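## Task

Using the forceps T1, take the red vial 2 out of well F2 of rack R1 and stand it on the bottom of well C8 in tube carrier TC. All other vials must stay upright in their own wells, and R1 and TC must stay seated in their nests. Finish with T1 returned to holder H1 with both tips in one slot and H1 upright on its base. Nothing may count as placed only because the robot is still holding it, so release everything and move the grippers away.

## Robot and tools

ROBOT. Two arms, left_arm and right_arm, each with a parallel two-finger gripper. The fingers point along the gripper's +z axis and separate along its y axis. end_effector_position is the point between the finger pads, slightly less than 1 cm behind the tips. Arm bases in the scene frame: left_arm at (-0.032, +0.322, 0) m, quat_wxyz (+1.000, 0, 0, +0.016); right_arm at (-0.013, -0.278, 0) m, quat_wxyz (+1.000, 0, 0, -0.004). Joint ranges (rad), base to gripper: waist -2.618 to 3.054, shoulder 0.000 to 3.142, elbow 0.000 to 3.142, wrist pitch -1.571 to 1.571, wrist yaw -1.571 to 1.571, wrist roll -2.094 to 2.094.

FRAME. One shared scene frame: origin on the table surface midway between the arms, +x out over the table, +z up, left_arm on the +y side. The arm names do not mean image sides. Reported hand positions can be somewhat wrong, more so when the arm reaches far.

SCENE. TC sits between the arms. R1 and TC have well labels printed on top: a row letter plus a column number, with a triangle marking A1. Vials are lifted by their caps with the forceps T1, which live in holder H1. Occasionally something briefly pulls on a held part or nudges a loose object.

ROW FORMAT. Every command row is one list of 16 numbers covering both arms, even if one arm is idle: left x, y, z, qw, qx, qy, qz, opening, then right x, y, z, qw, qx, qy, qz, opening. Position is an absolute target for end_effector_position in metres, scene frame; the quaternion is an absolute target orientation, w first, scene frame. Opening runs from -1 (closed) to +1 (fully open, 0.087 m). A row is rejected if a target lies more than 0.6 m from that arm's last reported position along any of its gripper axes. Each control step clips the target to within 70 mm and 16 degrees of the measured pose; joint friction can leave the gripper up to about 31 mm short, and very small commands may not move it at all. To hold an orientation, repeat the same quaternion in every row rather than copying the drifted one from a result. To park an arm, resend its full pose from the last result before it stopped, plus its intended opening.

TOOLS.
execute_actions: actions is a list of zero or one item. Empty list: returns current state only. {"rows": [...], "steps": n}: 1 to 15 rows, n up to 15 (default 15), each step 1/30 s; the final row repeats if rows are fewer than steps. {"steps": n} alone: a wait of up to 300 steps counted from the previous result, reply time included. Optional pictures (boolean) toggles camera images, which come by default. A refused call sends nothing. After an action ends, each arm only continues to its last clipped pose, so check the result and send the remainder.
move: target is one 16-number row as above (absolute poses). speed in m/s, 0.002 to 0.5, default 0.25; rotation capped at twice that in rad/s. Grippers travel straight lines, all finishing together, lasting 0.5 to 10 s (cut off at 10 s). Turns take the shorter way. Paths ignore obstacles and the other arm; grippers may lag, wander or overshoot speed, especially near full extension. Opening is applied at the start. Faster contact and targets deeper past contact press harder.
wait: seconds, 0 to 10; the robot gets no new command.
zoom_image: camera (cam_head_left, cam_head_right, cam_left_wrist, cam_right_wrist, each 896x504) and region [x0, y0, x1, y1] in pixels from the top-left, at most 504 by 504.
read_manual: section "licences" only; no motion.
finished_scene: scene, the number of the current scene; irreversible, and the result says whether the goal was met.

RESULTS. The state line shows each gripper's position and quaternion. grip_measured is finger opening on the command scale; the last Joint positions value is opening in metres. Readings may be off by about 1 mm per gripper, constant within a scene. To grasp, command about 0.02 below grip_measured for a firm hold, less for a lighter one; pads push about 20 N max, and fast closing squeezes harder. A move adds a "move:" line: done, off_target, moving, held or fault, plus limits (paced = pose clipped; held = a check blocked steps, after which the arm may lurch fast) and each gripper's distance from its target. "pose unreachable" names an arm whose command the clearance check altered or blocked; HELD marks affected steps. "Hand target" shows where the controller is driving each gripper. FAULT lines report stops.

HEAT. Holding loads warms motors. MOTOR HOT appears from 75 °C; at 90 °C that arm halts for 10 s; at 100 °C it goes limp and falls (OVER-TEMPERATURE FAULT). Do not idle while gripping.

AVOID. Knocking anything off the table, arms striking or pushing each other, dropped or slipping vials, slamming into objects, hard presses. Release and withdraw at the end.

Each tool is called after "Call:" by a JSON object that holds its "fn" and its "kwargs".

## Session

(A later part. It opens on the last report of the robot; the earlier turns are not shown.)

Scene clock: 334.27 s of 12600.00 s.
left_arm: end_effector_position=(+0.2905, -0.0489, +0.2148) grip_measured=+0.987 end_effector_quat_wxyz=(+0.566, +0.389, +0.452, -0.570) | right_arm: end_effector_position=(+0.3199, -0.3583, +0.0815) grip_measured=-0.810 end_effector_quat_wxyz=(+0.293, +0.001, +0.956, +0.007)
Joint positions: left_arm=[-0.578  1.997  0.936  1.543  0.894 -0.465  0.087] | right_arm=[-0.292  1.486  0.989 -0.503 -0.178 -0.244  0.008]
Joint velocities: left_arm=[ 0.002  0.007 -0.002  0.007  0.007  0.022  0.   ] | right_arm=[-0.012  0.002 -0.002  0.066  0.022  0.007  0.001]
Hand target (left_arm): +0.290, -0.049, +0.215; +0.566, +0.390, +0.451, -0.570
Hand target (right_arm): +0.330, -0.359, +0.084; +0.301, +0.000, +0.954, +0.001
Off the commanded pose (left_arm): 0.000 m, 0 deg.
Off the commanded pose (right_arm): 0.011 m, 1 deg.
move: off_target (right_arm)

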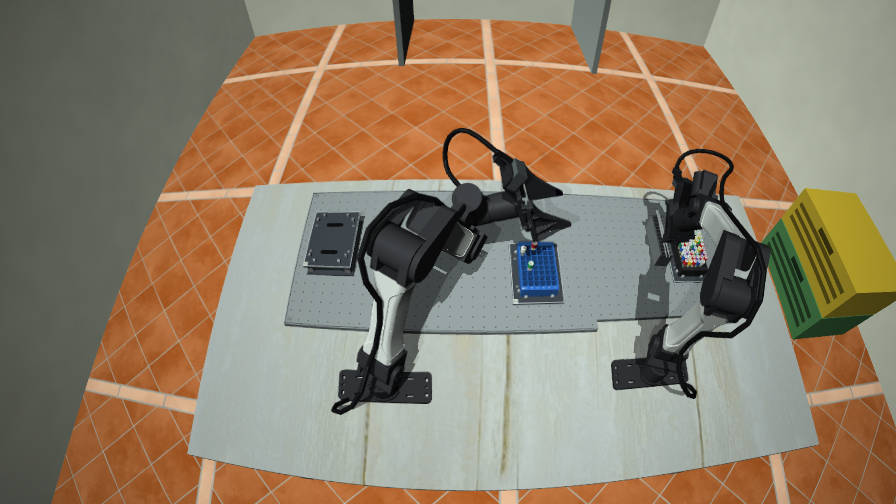

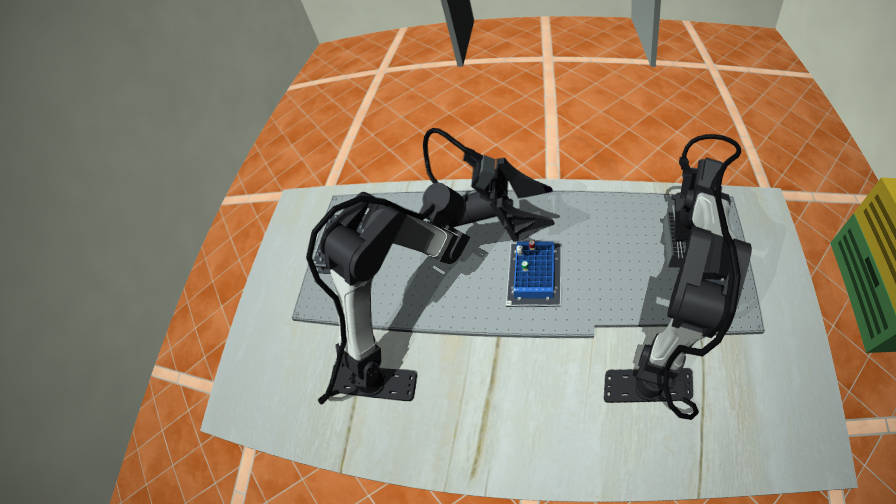

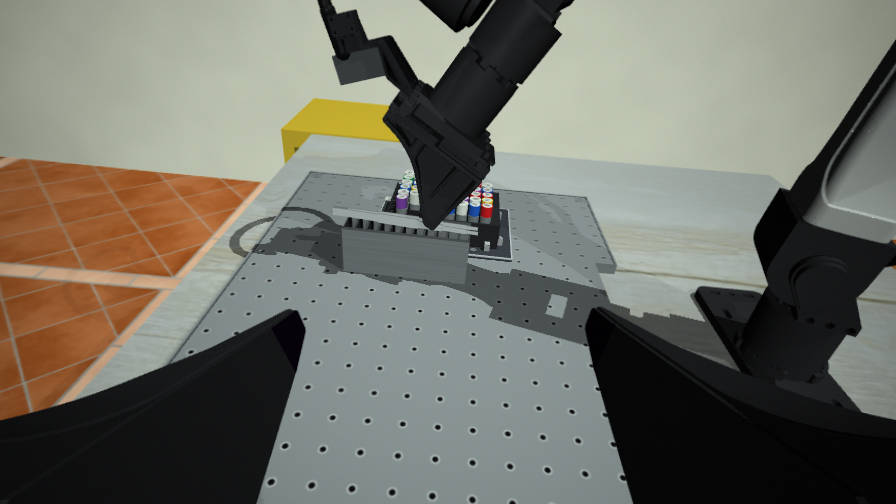

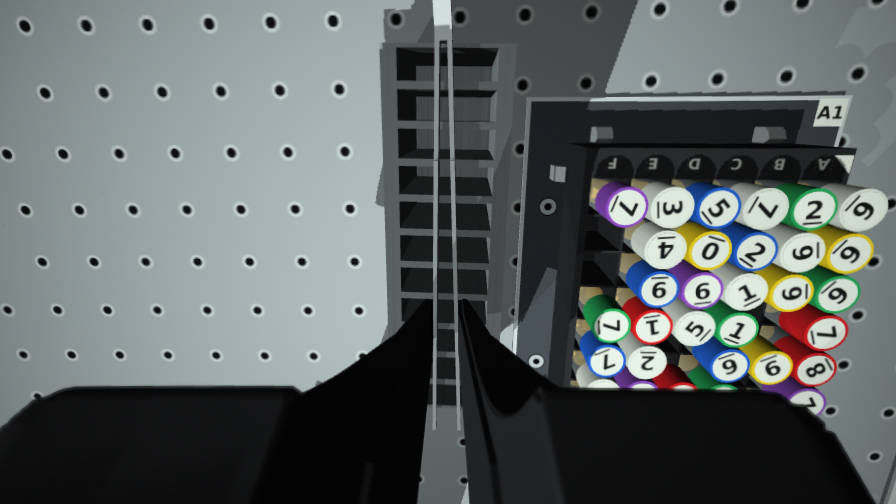

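Call:
{"fn": "execute_actions", "kwargs": {"actions": [{"rows":[[0.2901,-0.0489,0.2146,0.566,0.39,0.451,-0.57,1,0.32,-0.358,0.084,0.30,0,0.954,0,-0.75],[0.2901,-0.0489,0.2146,0.566,0.39,0.451,-0.57,1,0.32,-0.358,0.084,0.30,0,0.954,0,-0.7],[0.2901,-0.0489,0.2146,0.566,0.39,0.451,-0.57,1,0.32,-0.358,0.084,0.30,0,0.954,0,-0.65],[0.2901,-0.0489,0.2146,0.566,0.39,0.451,-0.57,1,0.32,-0.358,0.084,0.30,0,0.954,0,-0.6],[0.2901,-0.0489,0.2146,0.566,0.39,0.451,-0.57,1,0.32,-0.358,0.084,0.30,0,0.954,0,-0.5]]}], "pictures": false}}

Call:
{"fn": "move", "kwargs": {"target": [0.2901,-0.0489,0.2146,0.566,0.39,0.451,-0.57,1,0.33,-0.358,0.115,0.30,0,0.954,0,-0.5], "speed": 0.05}}

Call:
{"fn": "move", "kwargs": {"target": [0.2901,-0.0489,0.2146,0.566,0.39,0.451,-0.57,1,0.40,-0.358,0.105,0.30,0,0.954,0,-0.5], "speed": 0.05}}

Call:
{"fn": "move", "kwargs": {"target": [0.2901,-0.0489,0.2146,0.566,0.39,0.451,-0.57,1,0.395,-0.358,0.083,0.30,0,0.954,0,-0.5], "speed": 0.02}}

Call:
{"fn": "zoom_image", "kwargs": {"camera": "cam_left_wrist", "region": [300,130,500,290]}}

Scene clock: 337.20 s of 12600.00 s.
left_arm: end_effector_position=(+0.2905, -0.0489, +0.2148) grip_measured=+0.987 end_effector_quat_wxyz=(+0.566, +0.389, +0.452, -0.570) | right_arm: end_effector_position=(+0.3199, -0.3584, +0.0815) grip_measured=-0.500 end_effector_quat_wxyz=(+0.293, +0.002, +0.956, +0.007)
Joint positions: left_arm=[-0.578  1.997  0.936  1.543  0.894 -0.465  0.087] | right_arm=[-0.292  1.486  0.989 -0.503 -0.177 -0.243  0.022]
Joint velocities: left_arm=[-0.007  0.002  0.007 -0.022 -0.066 -0.081 -0.001] | right_arm=[ 0.002 -0.022 -0.017 -0.051 -0.037  0.066 -0.   ]
Hand target (left_arm): +0.290, -0.049, +0.215; +0.566, +0.390, +0.451, -0.570
Hand target (right_arm): +0.320, -0.358, +0.084; +0.300, +0.000, +0.954, +0.000
Off the commanded pose (left_arm): 0.000 m, 0 deg.
Off the commanded pose (right_arm): 0.003 m, 1 deg.
Steps of this call (steps 1 to 73: nothing new was sent; steps 74 to 88: all 15 steps of this action). Readings (end_effector_position):
74: left_arm (+0.2905, -0.0489, +0.2148) | right_arm (+0.3199, -0.3583, +0.0815)
75: left_arm (+0.2905, -0.0489, +0.2148) | right_arm (+0.3199, -0.3583, +0.0815)
77: left_arm (+0.2905, -0.0489, +0.2148) | right_arm (+0.3199, -0.3583, +0.0815)
81: left_arm (+0.2905, -0.0489, +0.2148) | right_arm (+0.3199, -0.3584, +0.0815)
88: the state above

Scene clock: 338.60 s of 12600.00 s.
left_arm: end_effector_position=(+0.2905, -0.0489, +0.2148) grip_measured=+0.987 end_effector_quat_wxyz=(+0.566, +0.389, +0.452, -0.570) | right_arm: end_effector_position=(+0.3258, -0.3587, +0.1057) grip_measured=-0.500 end_effector_quat_wxyz=(+0.294, +0.001, +0.956, +0.005)
Joint positions: left_arm=[-0.578  1.997  0.936  1.543  0.894 -0.465  0.087] | right_arm=[-0.285  1.486  1.086 -0.597 -0.172 -0.24   0.022]
Joint velocities: left_arm=[ 0.002 -0.007 -0.002 -0.081 -0.022 -0.007  0.001] | right_arm=[ 0.002 -0.007 -0.007 -0.007 -0.066  0.037 -0.   ]
Hand target (left_arm): +0.290, -0.049, +0.215; +0.566, +0.390, +0.451, -0.570
Hand target (right_arm): +0.329, -0.358, +0.115; +0.300, +0.000, +0.954, +0.000
Off the commanded pose (left_arm): 0.000 m, 0 deg.
Off the commanded pose (right_arm): 0.010 m, 1 deg.
move: done

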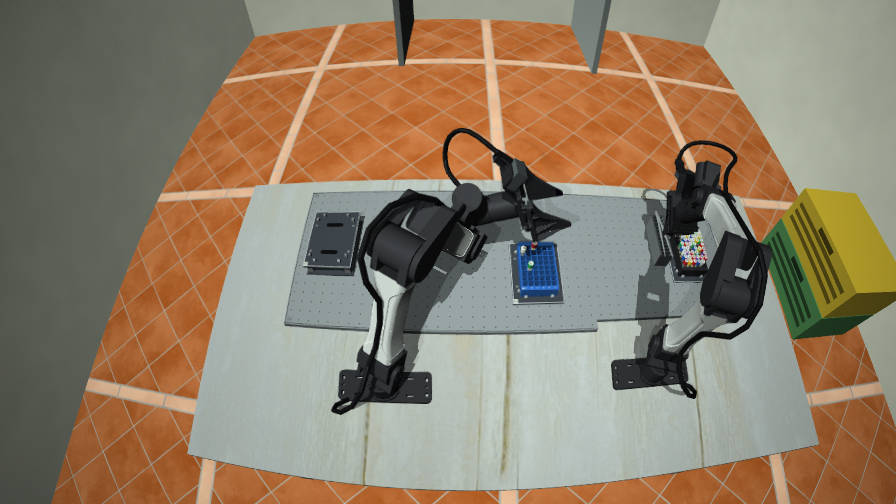

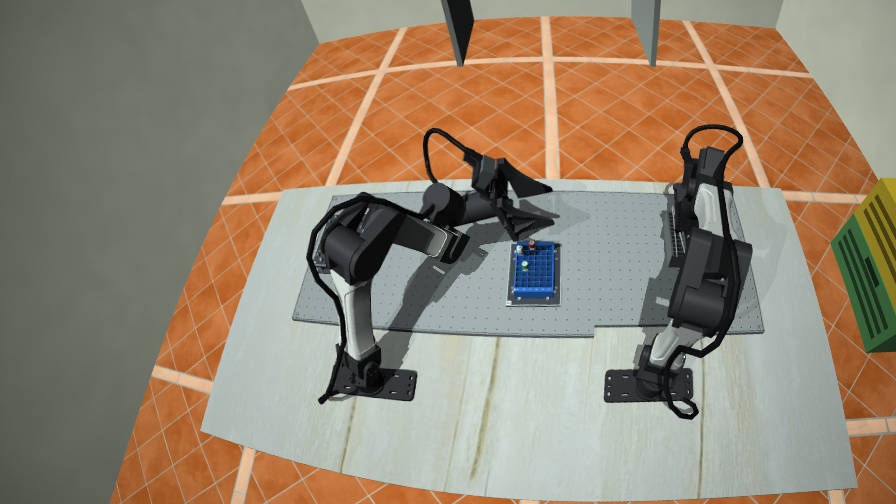

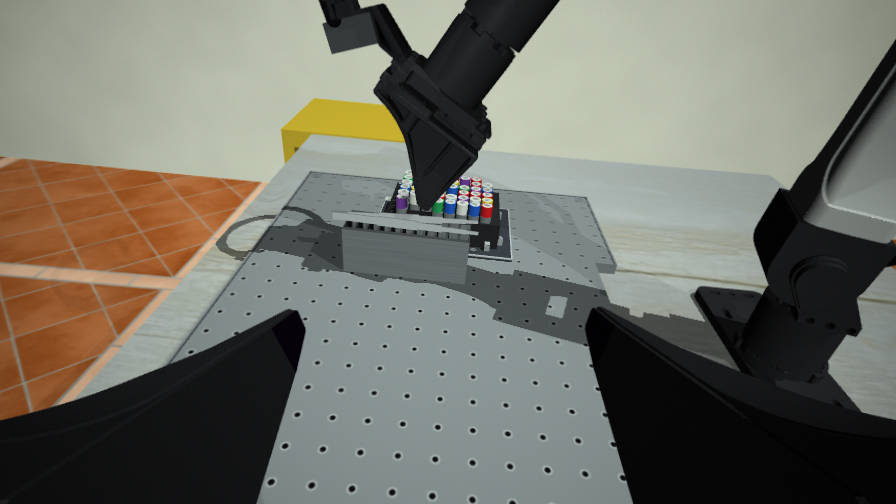

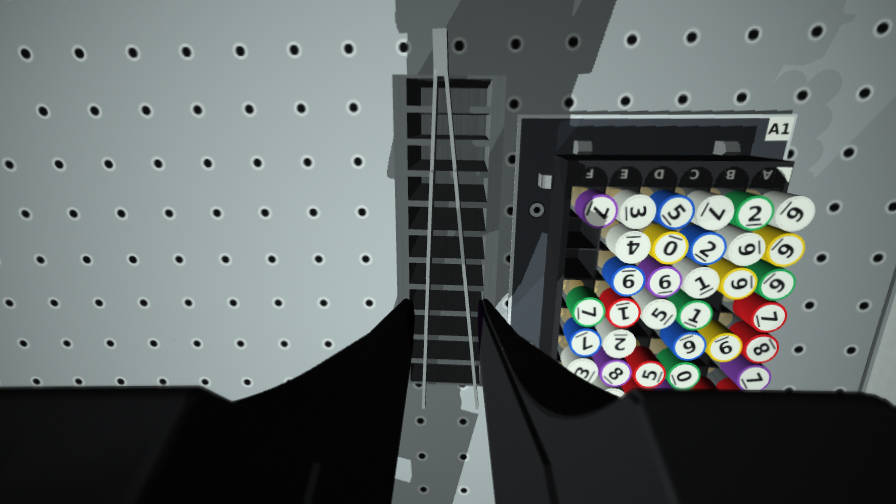

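Scene clock: 340.40 s of 12600.00 s.
left_arm: end_effector_position=(+0.2905, -0.0489, +0.2148) grip_measured=+0.987 end_effector_quat_wxyz=(+0.566, +0.389, +0.452, -0.570) | right_arm: end_effector_position=(+0.3893, -0.3567, +0.1005) grip_measured=-0.500 end_effector_quat_wxyz=(+0.289, +0.001, +0.957, +0.007)
Joint positions: left_arm=[-0.578  1.997  0.936  1.543  0.894 -0.465  0.087] | right_arm=[-0.228  1.725  1.316 -0.59  -0.141 -0.191  0.022]
Joint velocities: left_arm=[ 0.007  0.022  0.002 -0.007 -0.007  0.037  0.   ] | right_arm=[-0.007 -0.012 -0.002 -0.007 -0.037  0.007 -0.001]
Hand target (left_arm): +0.290, -0.049, +0.215; +0.566, +0.390, +0.451, -0.570
Hand target (right_arm): +0.400, -0.356, +0.106; +0.301, +0.000, +0.954, +0.001
Off the commanded pose (left_arm): 0.000 m, 0 deg.
Off the commanded pose (right_arm): 0.012 m, 2 deg.
move: off_target (right_arm)

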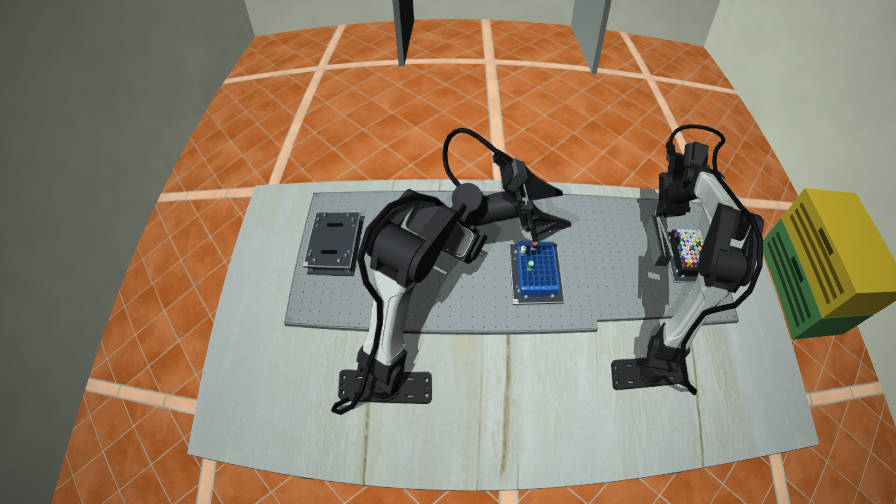

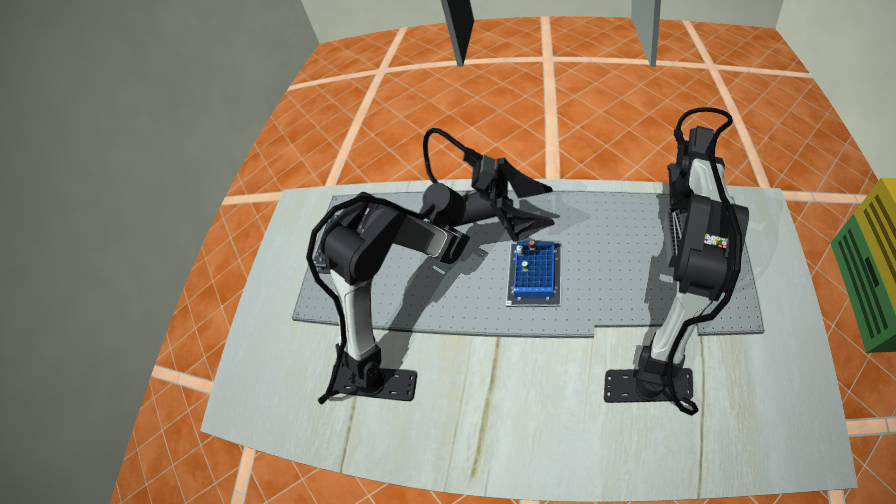

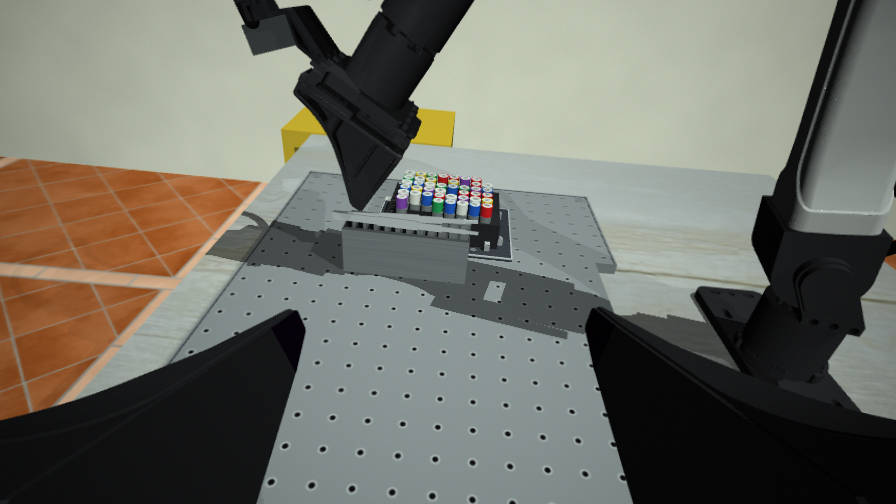

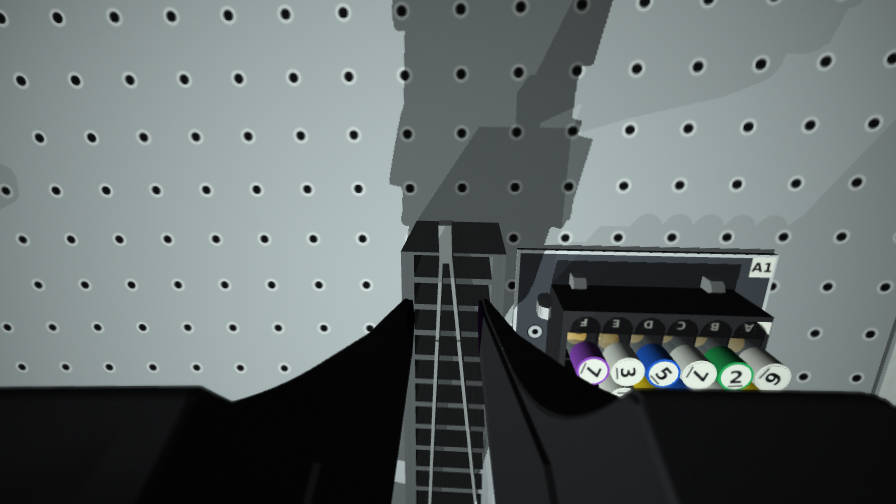

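Scene clock: 341.53 s of 12600.00 s.
left_arm: end_effector_position=(+0.2905, -0.0489, +0.2148) grip_measured=+0.987 end_effector_quat_wxyz=(+0.566, +0.389, +0.452, -0.570) | right_arm: end_effector_position=(+0.3957, -0.3582, +0.0945) grip_measured=-0.500 end_effector_quat_wxyz=(+0.307, -0.000, +0.952, +0.003)
Joint positions: left_arm=[-0.578  1.997  0.936  1.543  0.894 -0.465  0.087] | right_arm=[-0.228  1.725  1.276 -0.513 -0.141 -0.191  0.022]
Joint velocities: left_arm=[ 0.002 -0.007 -0.012 -0.022  0.066  0.007 -0.   ] | right_arm=[ 0.017 -0.017 -0.002  0.095 -0.081  0.007 -0.001]
Hand target (left_arm): +0.290, -0.049, +0.215; +0.566, +0.390, +0.451, -0.570
Hand target (right_arm): +0.395, -0.358, +0.083; +0.300, +0.000, +0.954, +0.000
Off the commanded pose (left_arm): 0.000 m, 0 deg.
Off the commanded pose (right_arm): 0.012 m, 1 deg.
move: off_target (right_arm)

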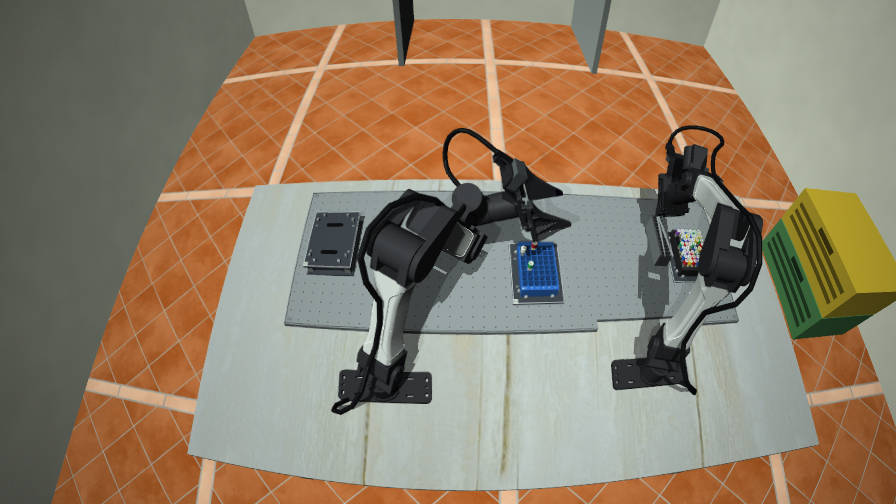

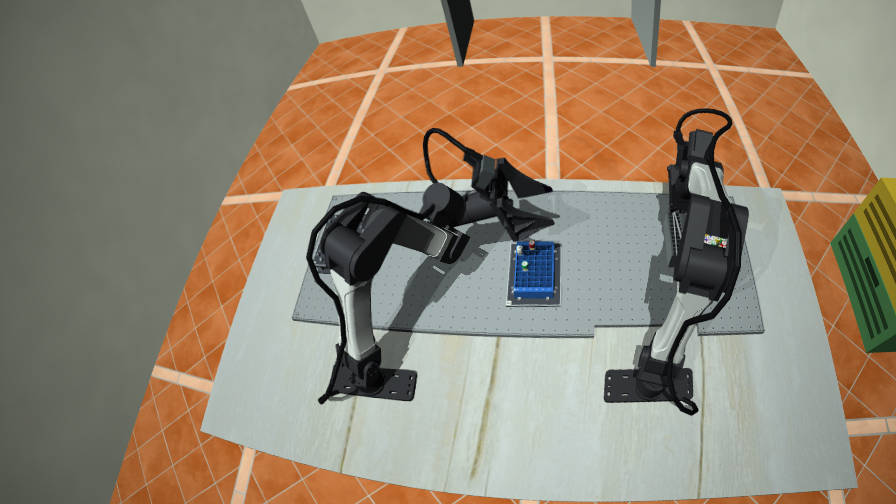

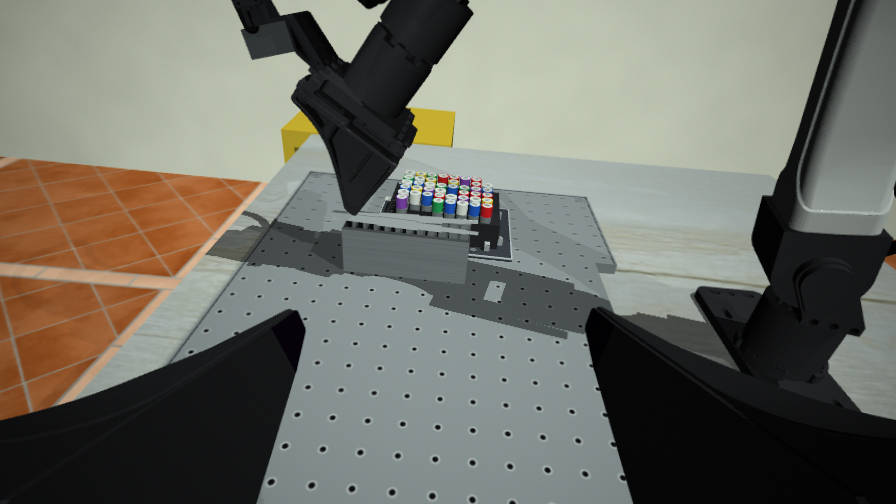

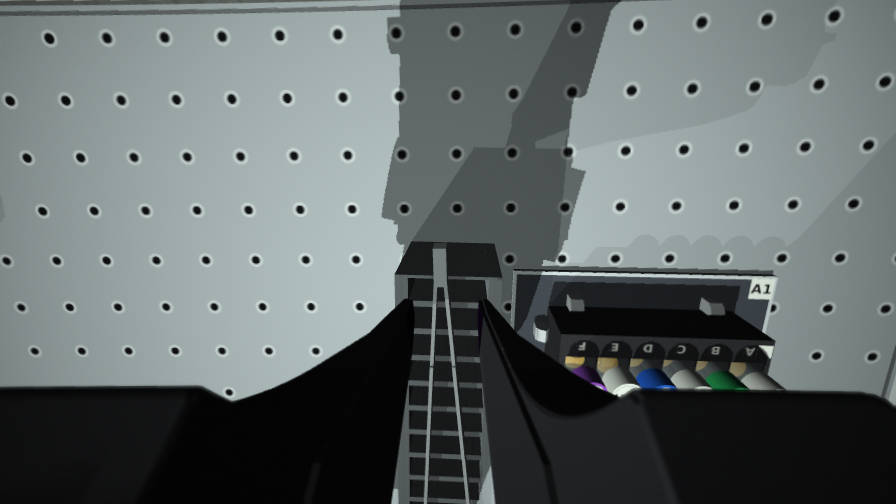

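Region (300, 130, 500, 290) of cam_left_wrist's 896x504 image, scaled by 2.520, with more detail than that image has; it fills the top 403 rows of this view, and the rest is white.

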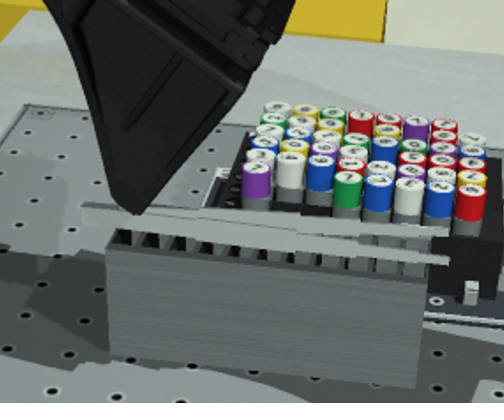

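Call:
{"fn": "execute_actions", "kwargs": {"actions": [{"rows":[[0.2901,-0.0489,0.2146,0.566,0.39,0.451,-0.57,1,0.386,-0.356,0.077,0.30,0,0.954,0,-0.7]]}]}}

Call:
{"fn": "zoom_image", "kwargs": {"camera": "cam_left_wrist", "region": [300,130,500,290]}}

Scene clock: 342.77 s of 12600.00 s.
left_arm: end_effector_position=(+0.2905, -0.0489, +0.2148) grip_measured=+0.987 end_effector_quat_wxyz=(+0.566, +0.389, +0.452, -0.570) | right_arm: end_effector_position=(+0.3889, -0.3566, +0.0802) grip_measured=-0.700 end_effector_quat_wxyz=(+0.300, +0.000, +0.954, +0.004)
Joint positions: left_arm=[-0.578  1.997  0.936  1.543  0.894 -0.465  0.087] | right_arm=[-0.228  1.723  1.221 -0.474 -0.141 -0.191  0.013]
Joint velocities: left_arm=[ 0.002 -0.002 -0.002 -0.007  0.095 -0.066  0.   ] | right_arm=[-0.002 -0.002 -0.017 -0.022 -0.037  0.066  0.   ]
Hand target (left_arm): +0.290, -0.049, +0.215; +0.566, +0.390, +0.451, -0.570
Hand target (right_arm): +0.386, -0.356, +0.077; +0.300, -0.000, +0.954, +0.000
Off the commanded pose (left_arm): 0.000 m, 0 deg.
Off the commanded pose (right_arm): 0.004 m, 0 deg.
Steps of this call (steps 1 to 22: nothing new was sent; steps 23 to 37: all 15 steps of this action). Readings (end_effector_position):
23: left_arm (+0.2905, -0.0489, +0.2148) | right_arm (+0.3965, -0.3584, +0.0933)
24: left_arm (+0.2905, -0.0489, +0.2148) | right_arm (+0.3951, -0.3580, +0.0904)
26: left_arm (+0.2905, -0.0489, +0.2148) | right_arm (+0.3889, -0.3566, +0.0821)
30: left_arm (+0.2905, -0.0489, +0.2148) | right_arm (+0.3887, -0.3566, +0.0801)
37: the state above

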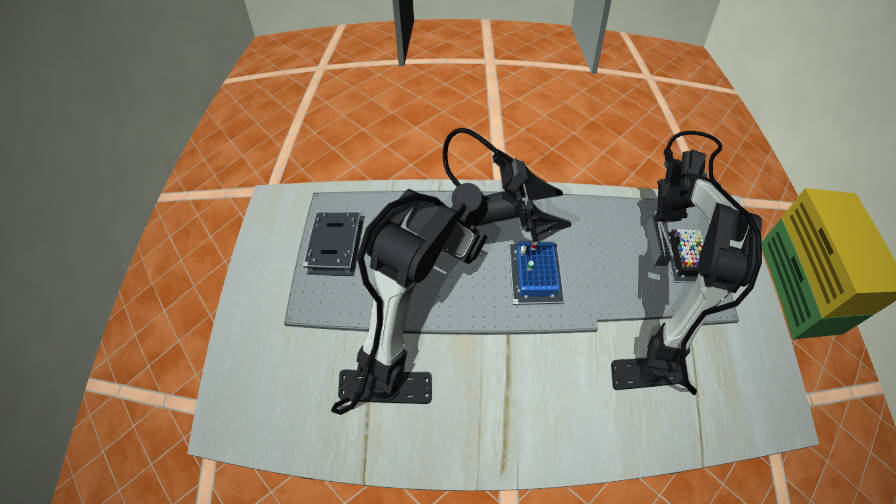

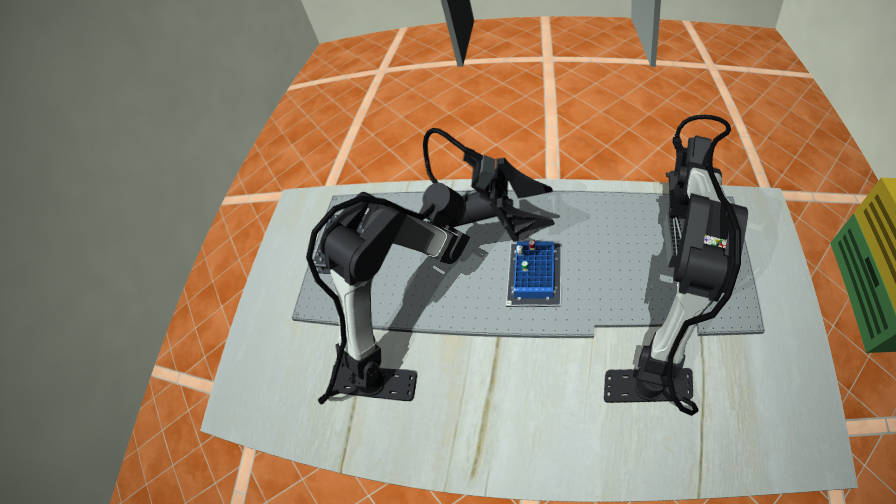

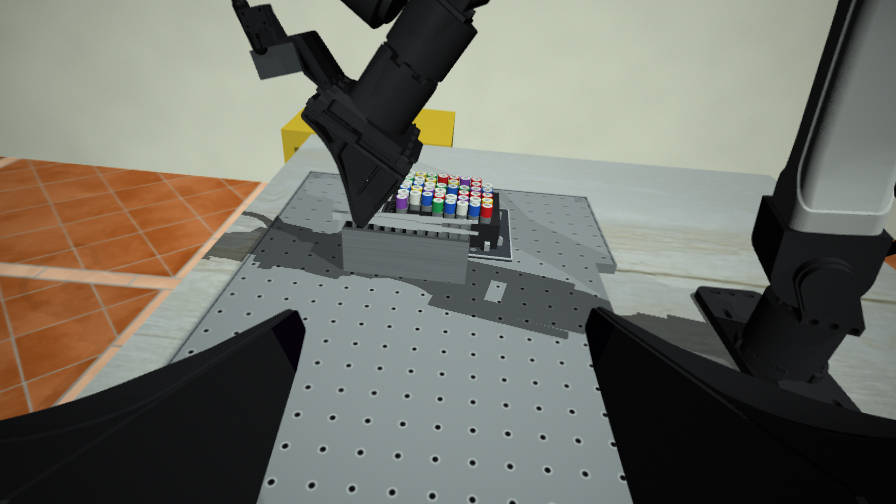

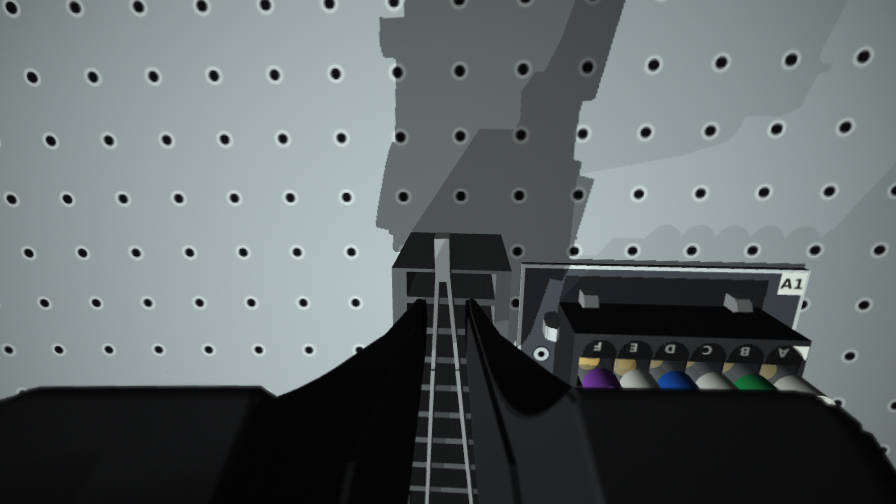

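Region (300, 130, 500, 290) of cam_left_wrist's 896x504 image, scaled by 2.520, with more detail than that image has; it fills the top 403 rows of this view, and the rest is white.

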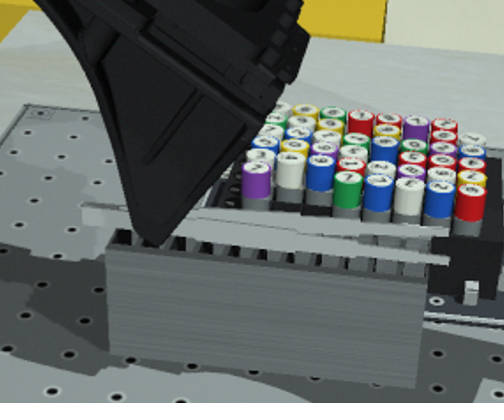

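Call:
{"fn": "execute_actions", "kwargs": {"actions": [{"rows":[[0.2901,-0.0489,0.2146,0.566,0.39,0.451,-0.57,1,0.386,-0.356,0.077,0.30,0,0.954,0,-0.78],[0.2901,-0.0489,0.2146,0.566,0.39,0.451,-0.57,1,0.386,-0.356,0.077,0.30,0,0.954,0,-0.82],[0.2901,-0.0489,0.2146,0.566,0.39,0.451,-0.57,1,0.386,-0.356,0.077,0.30,0,0.954,0,-0.85],[0.2901,-0.0489,0.2146,0.566,0.39,0.451,-0.57,1,0.386,-0.356,0.077,0.30,0,0.954,0,-0.875]]}], "pictures": false}}

Call:
{"fn": "move", "kwargs": {"target": [0.2901,-0.0489,0.2146,0.566,0.39,0.451,-0.57,1,0.385,-0.358,0.15,0.30,0,0.954,0,-0.875], "speed": 0.03}}

Call:
{"fn": "zoom_image", "kwargs": {"camera": "cam_left_wrist", "region": [300,90,500,290]}}

Scene clock: 344.80 s of 12600.00 s.
left_arm: end_effector_position=(+0.2905, -0.0489, +0.2148) grip_measured=+0.987 end_effector_quat_wxyz=(+0.566, +0.389, +0.452, -0.570) | right_arm: end_effector_position=(+0.3889, -0.3566, +0.0802) grip_measured=-0.874 end_effector_quat_wxyz=(+0.300, +0.000, +0.954, +0.004)
Joint positions: left_arm=[-0.578  1.997  0.936  1.543  0.894 -0.465  0.087] | right_arm=[-0.228  1.723  1.221 -0.474 -0.141 -0.191  0.006]
Joint velocities: left_arm=[-0.007 -0.012  0.012 -0.007 -0.066 -0.007 -0.001] | right_arm=[-0.002 -0.007  0.002 -0.081 -0.037  0.095 -0.   ]
Hand target (left_arm): +0.290, -0.049, +0.215; +0.566, +0.390, +0.451, -0.570
Hand target (right_arm): +0.386, -0.356, +0.077; +0.300, -0.000, +0.954, +0.000
Off the commanded pose (left_arm): 0.000 m, 0 deg.
Off the commanded pose (right_arm): 0.004 m, 0 deg.
Steps of this call (steps 1 to 46: nothing new was sent; steps 47 to 61: all 15 steps of this action). Readings (end_effector_position):
47: left_arm (+0.2905, -0.0489, +0.2148) | right_arm (+0.3889, -0.3566, +0.0802)
48: left_arm (+0.2905, -0.0489, +0.2148) | right_arm (+0.3889, -0.3566, +0.0802)
50: left_arm (+0.2905, -0.0489, +0.2148) | right_arm (+0.3889, -0.3566, +0.0802)
54: left_arm (+0.2905, -0.0489, +0.2148) | right_arm (+0.3889, -0.3566, +0.0802)
61: the state above

Scene clock: 347.67 s of 12600.00 s.
left_arm: end_effector_position=(+0.2905, -0.0489, +0.2148) grip_measured=+0.987 end_effector_quat_wxyz=(+0.566, +0.389, +0.452, -0.570) | right_arm: end_effector_position=(+0.3826, -0.3551, +0.1345) grip_measured=-0.874 end_effector_quat_wxyz=(+0.287, +0.001, +0.958, +0.007)
Joint positions: left_arm=[-0.578  1.997  0.936  1.543  0.894 -0.465  0.087] | right_arm=[-0.228  1.691  1.415 -0.728 -0.141 -0.191  0.005]
Joint velocities: left_arm=[ 0.012 -0.007 -0.012  0.022 -0.007 -0.037 -0.   ] | right_arm=[-0.007 -0.012 -0.012  0.022 -0.081  0.037 -0.001]
Hand target (left_arm): +0.290, -0.049, +0.215; +0.566, +0.390, +0.451, -0.570
Hand target (right_arm): +0.384, -0.358, +0.150; +0.300, +0.000, +0.954, -0.000
Off the commanded pose (left_arm): 0.000 m, 0 deg.
Off the commanded pose (right_arm): 0.016 m, 2 deg.
move: off_target (right_arm)

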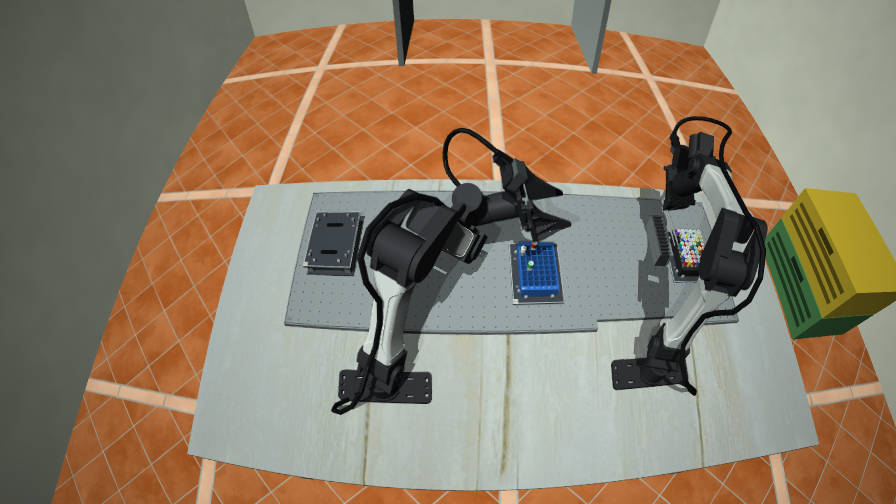

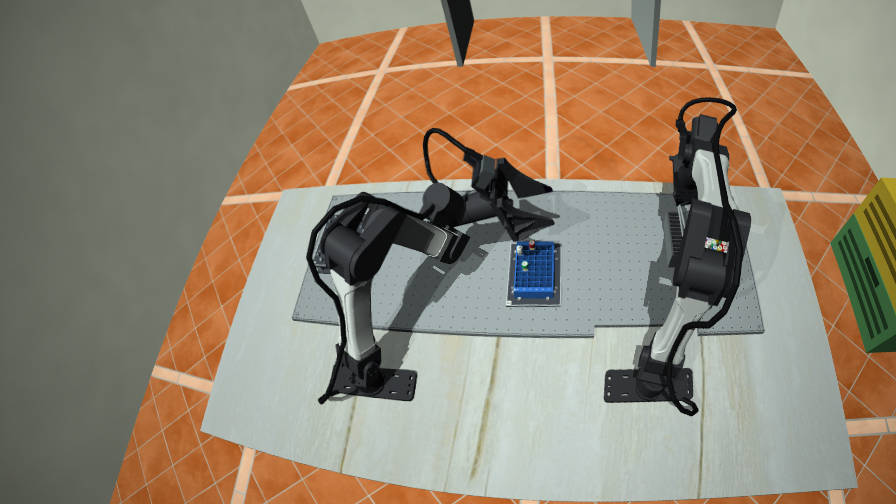

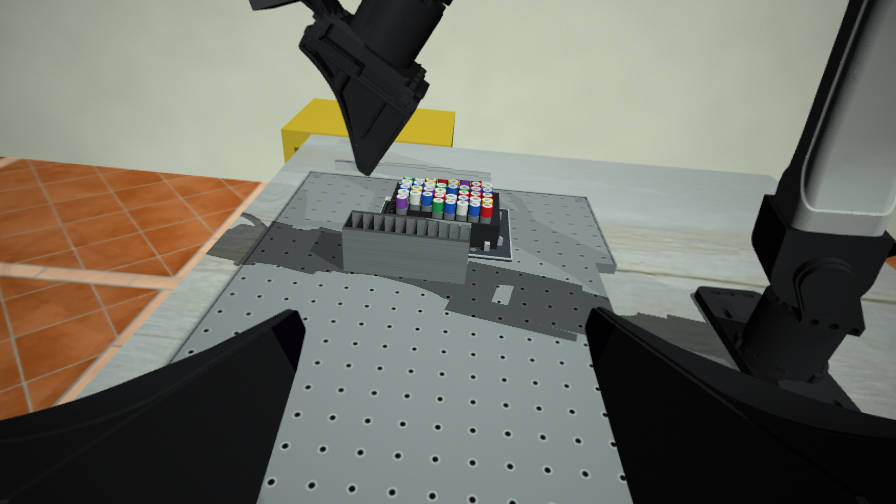

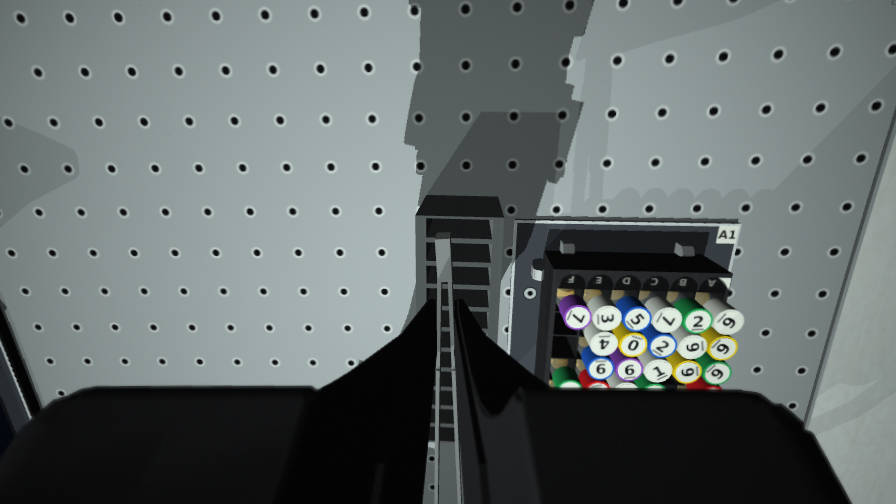

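Region (300, 90, 500, 290) of cam_left_wrist's 896x504 image, scaled by 2.520, with more detail than that image has.

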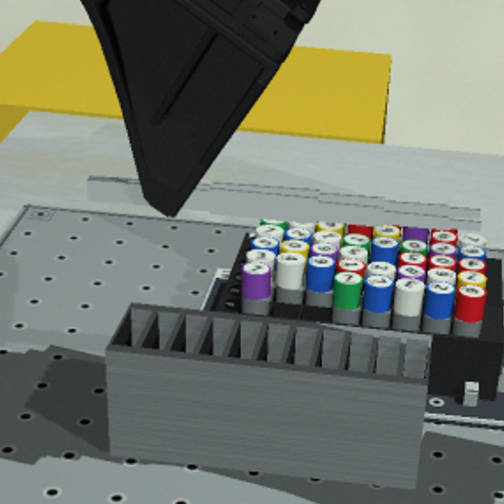

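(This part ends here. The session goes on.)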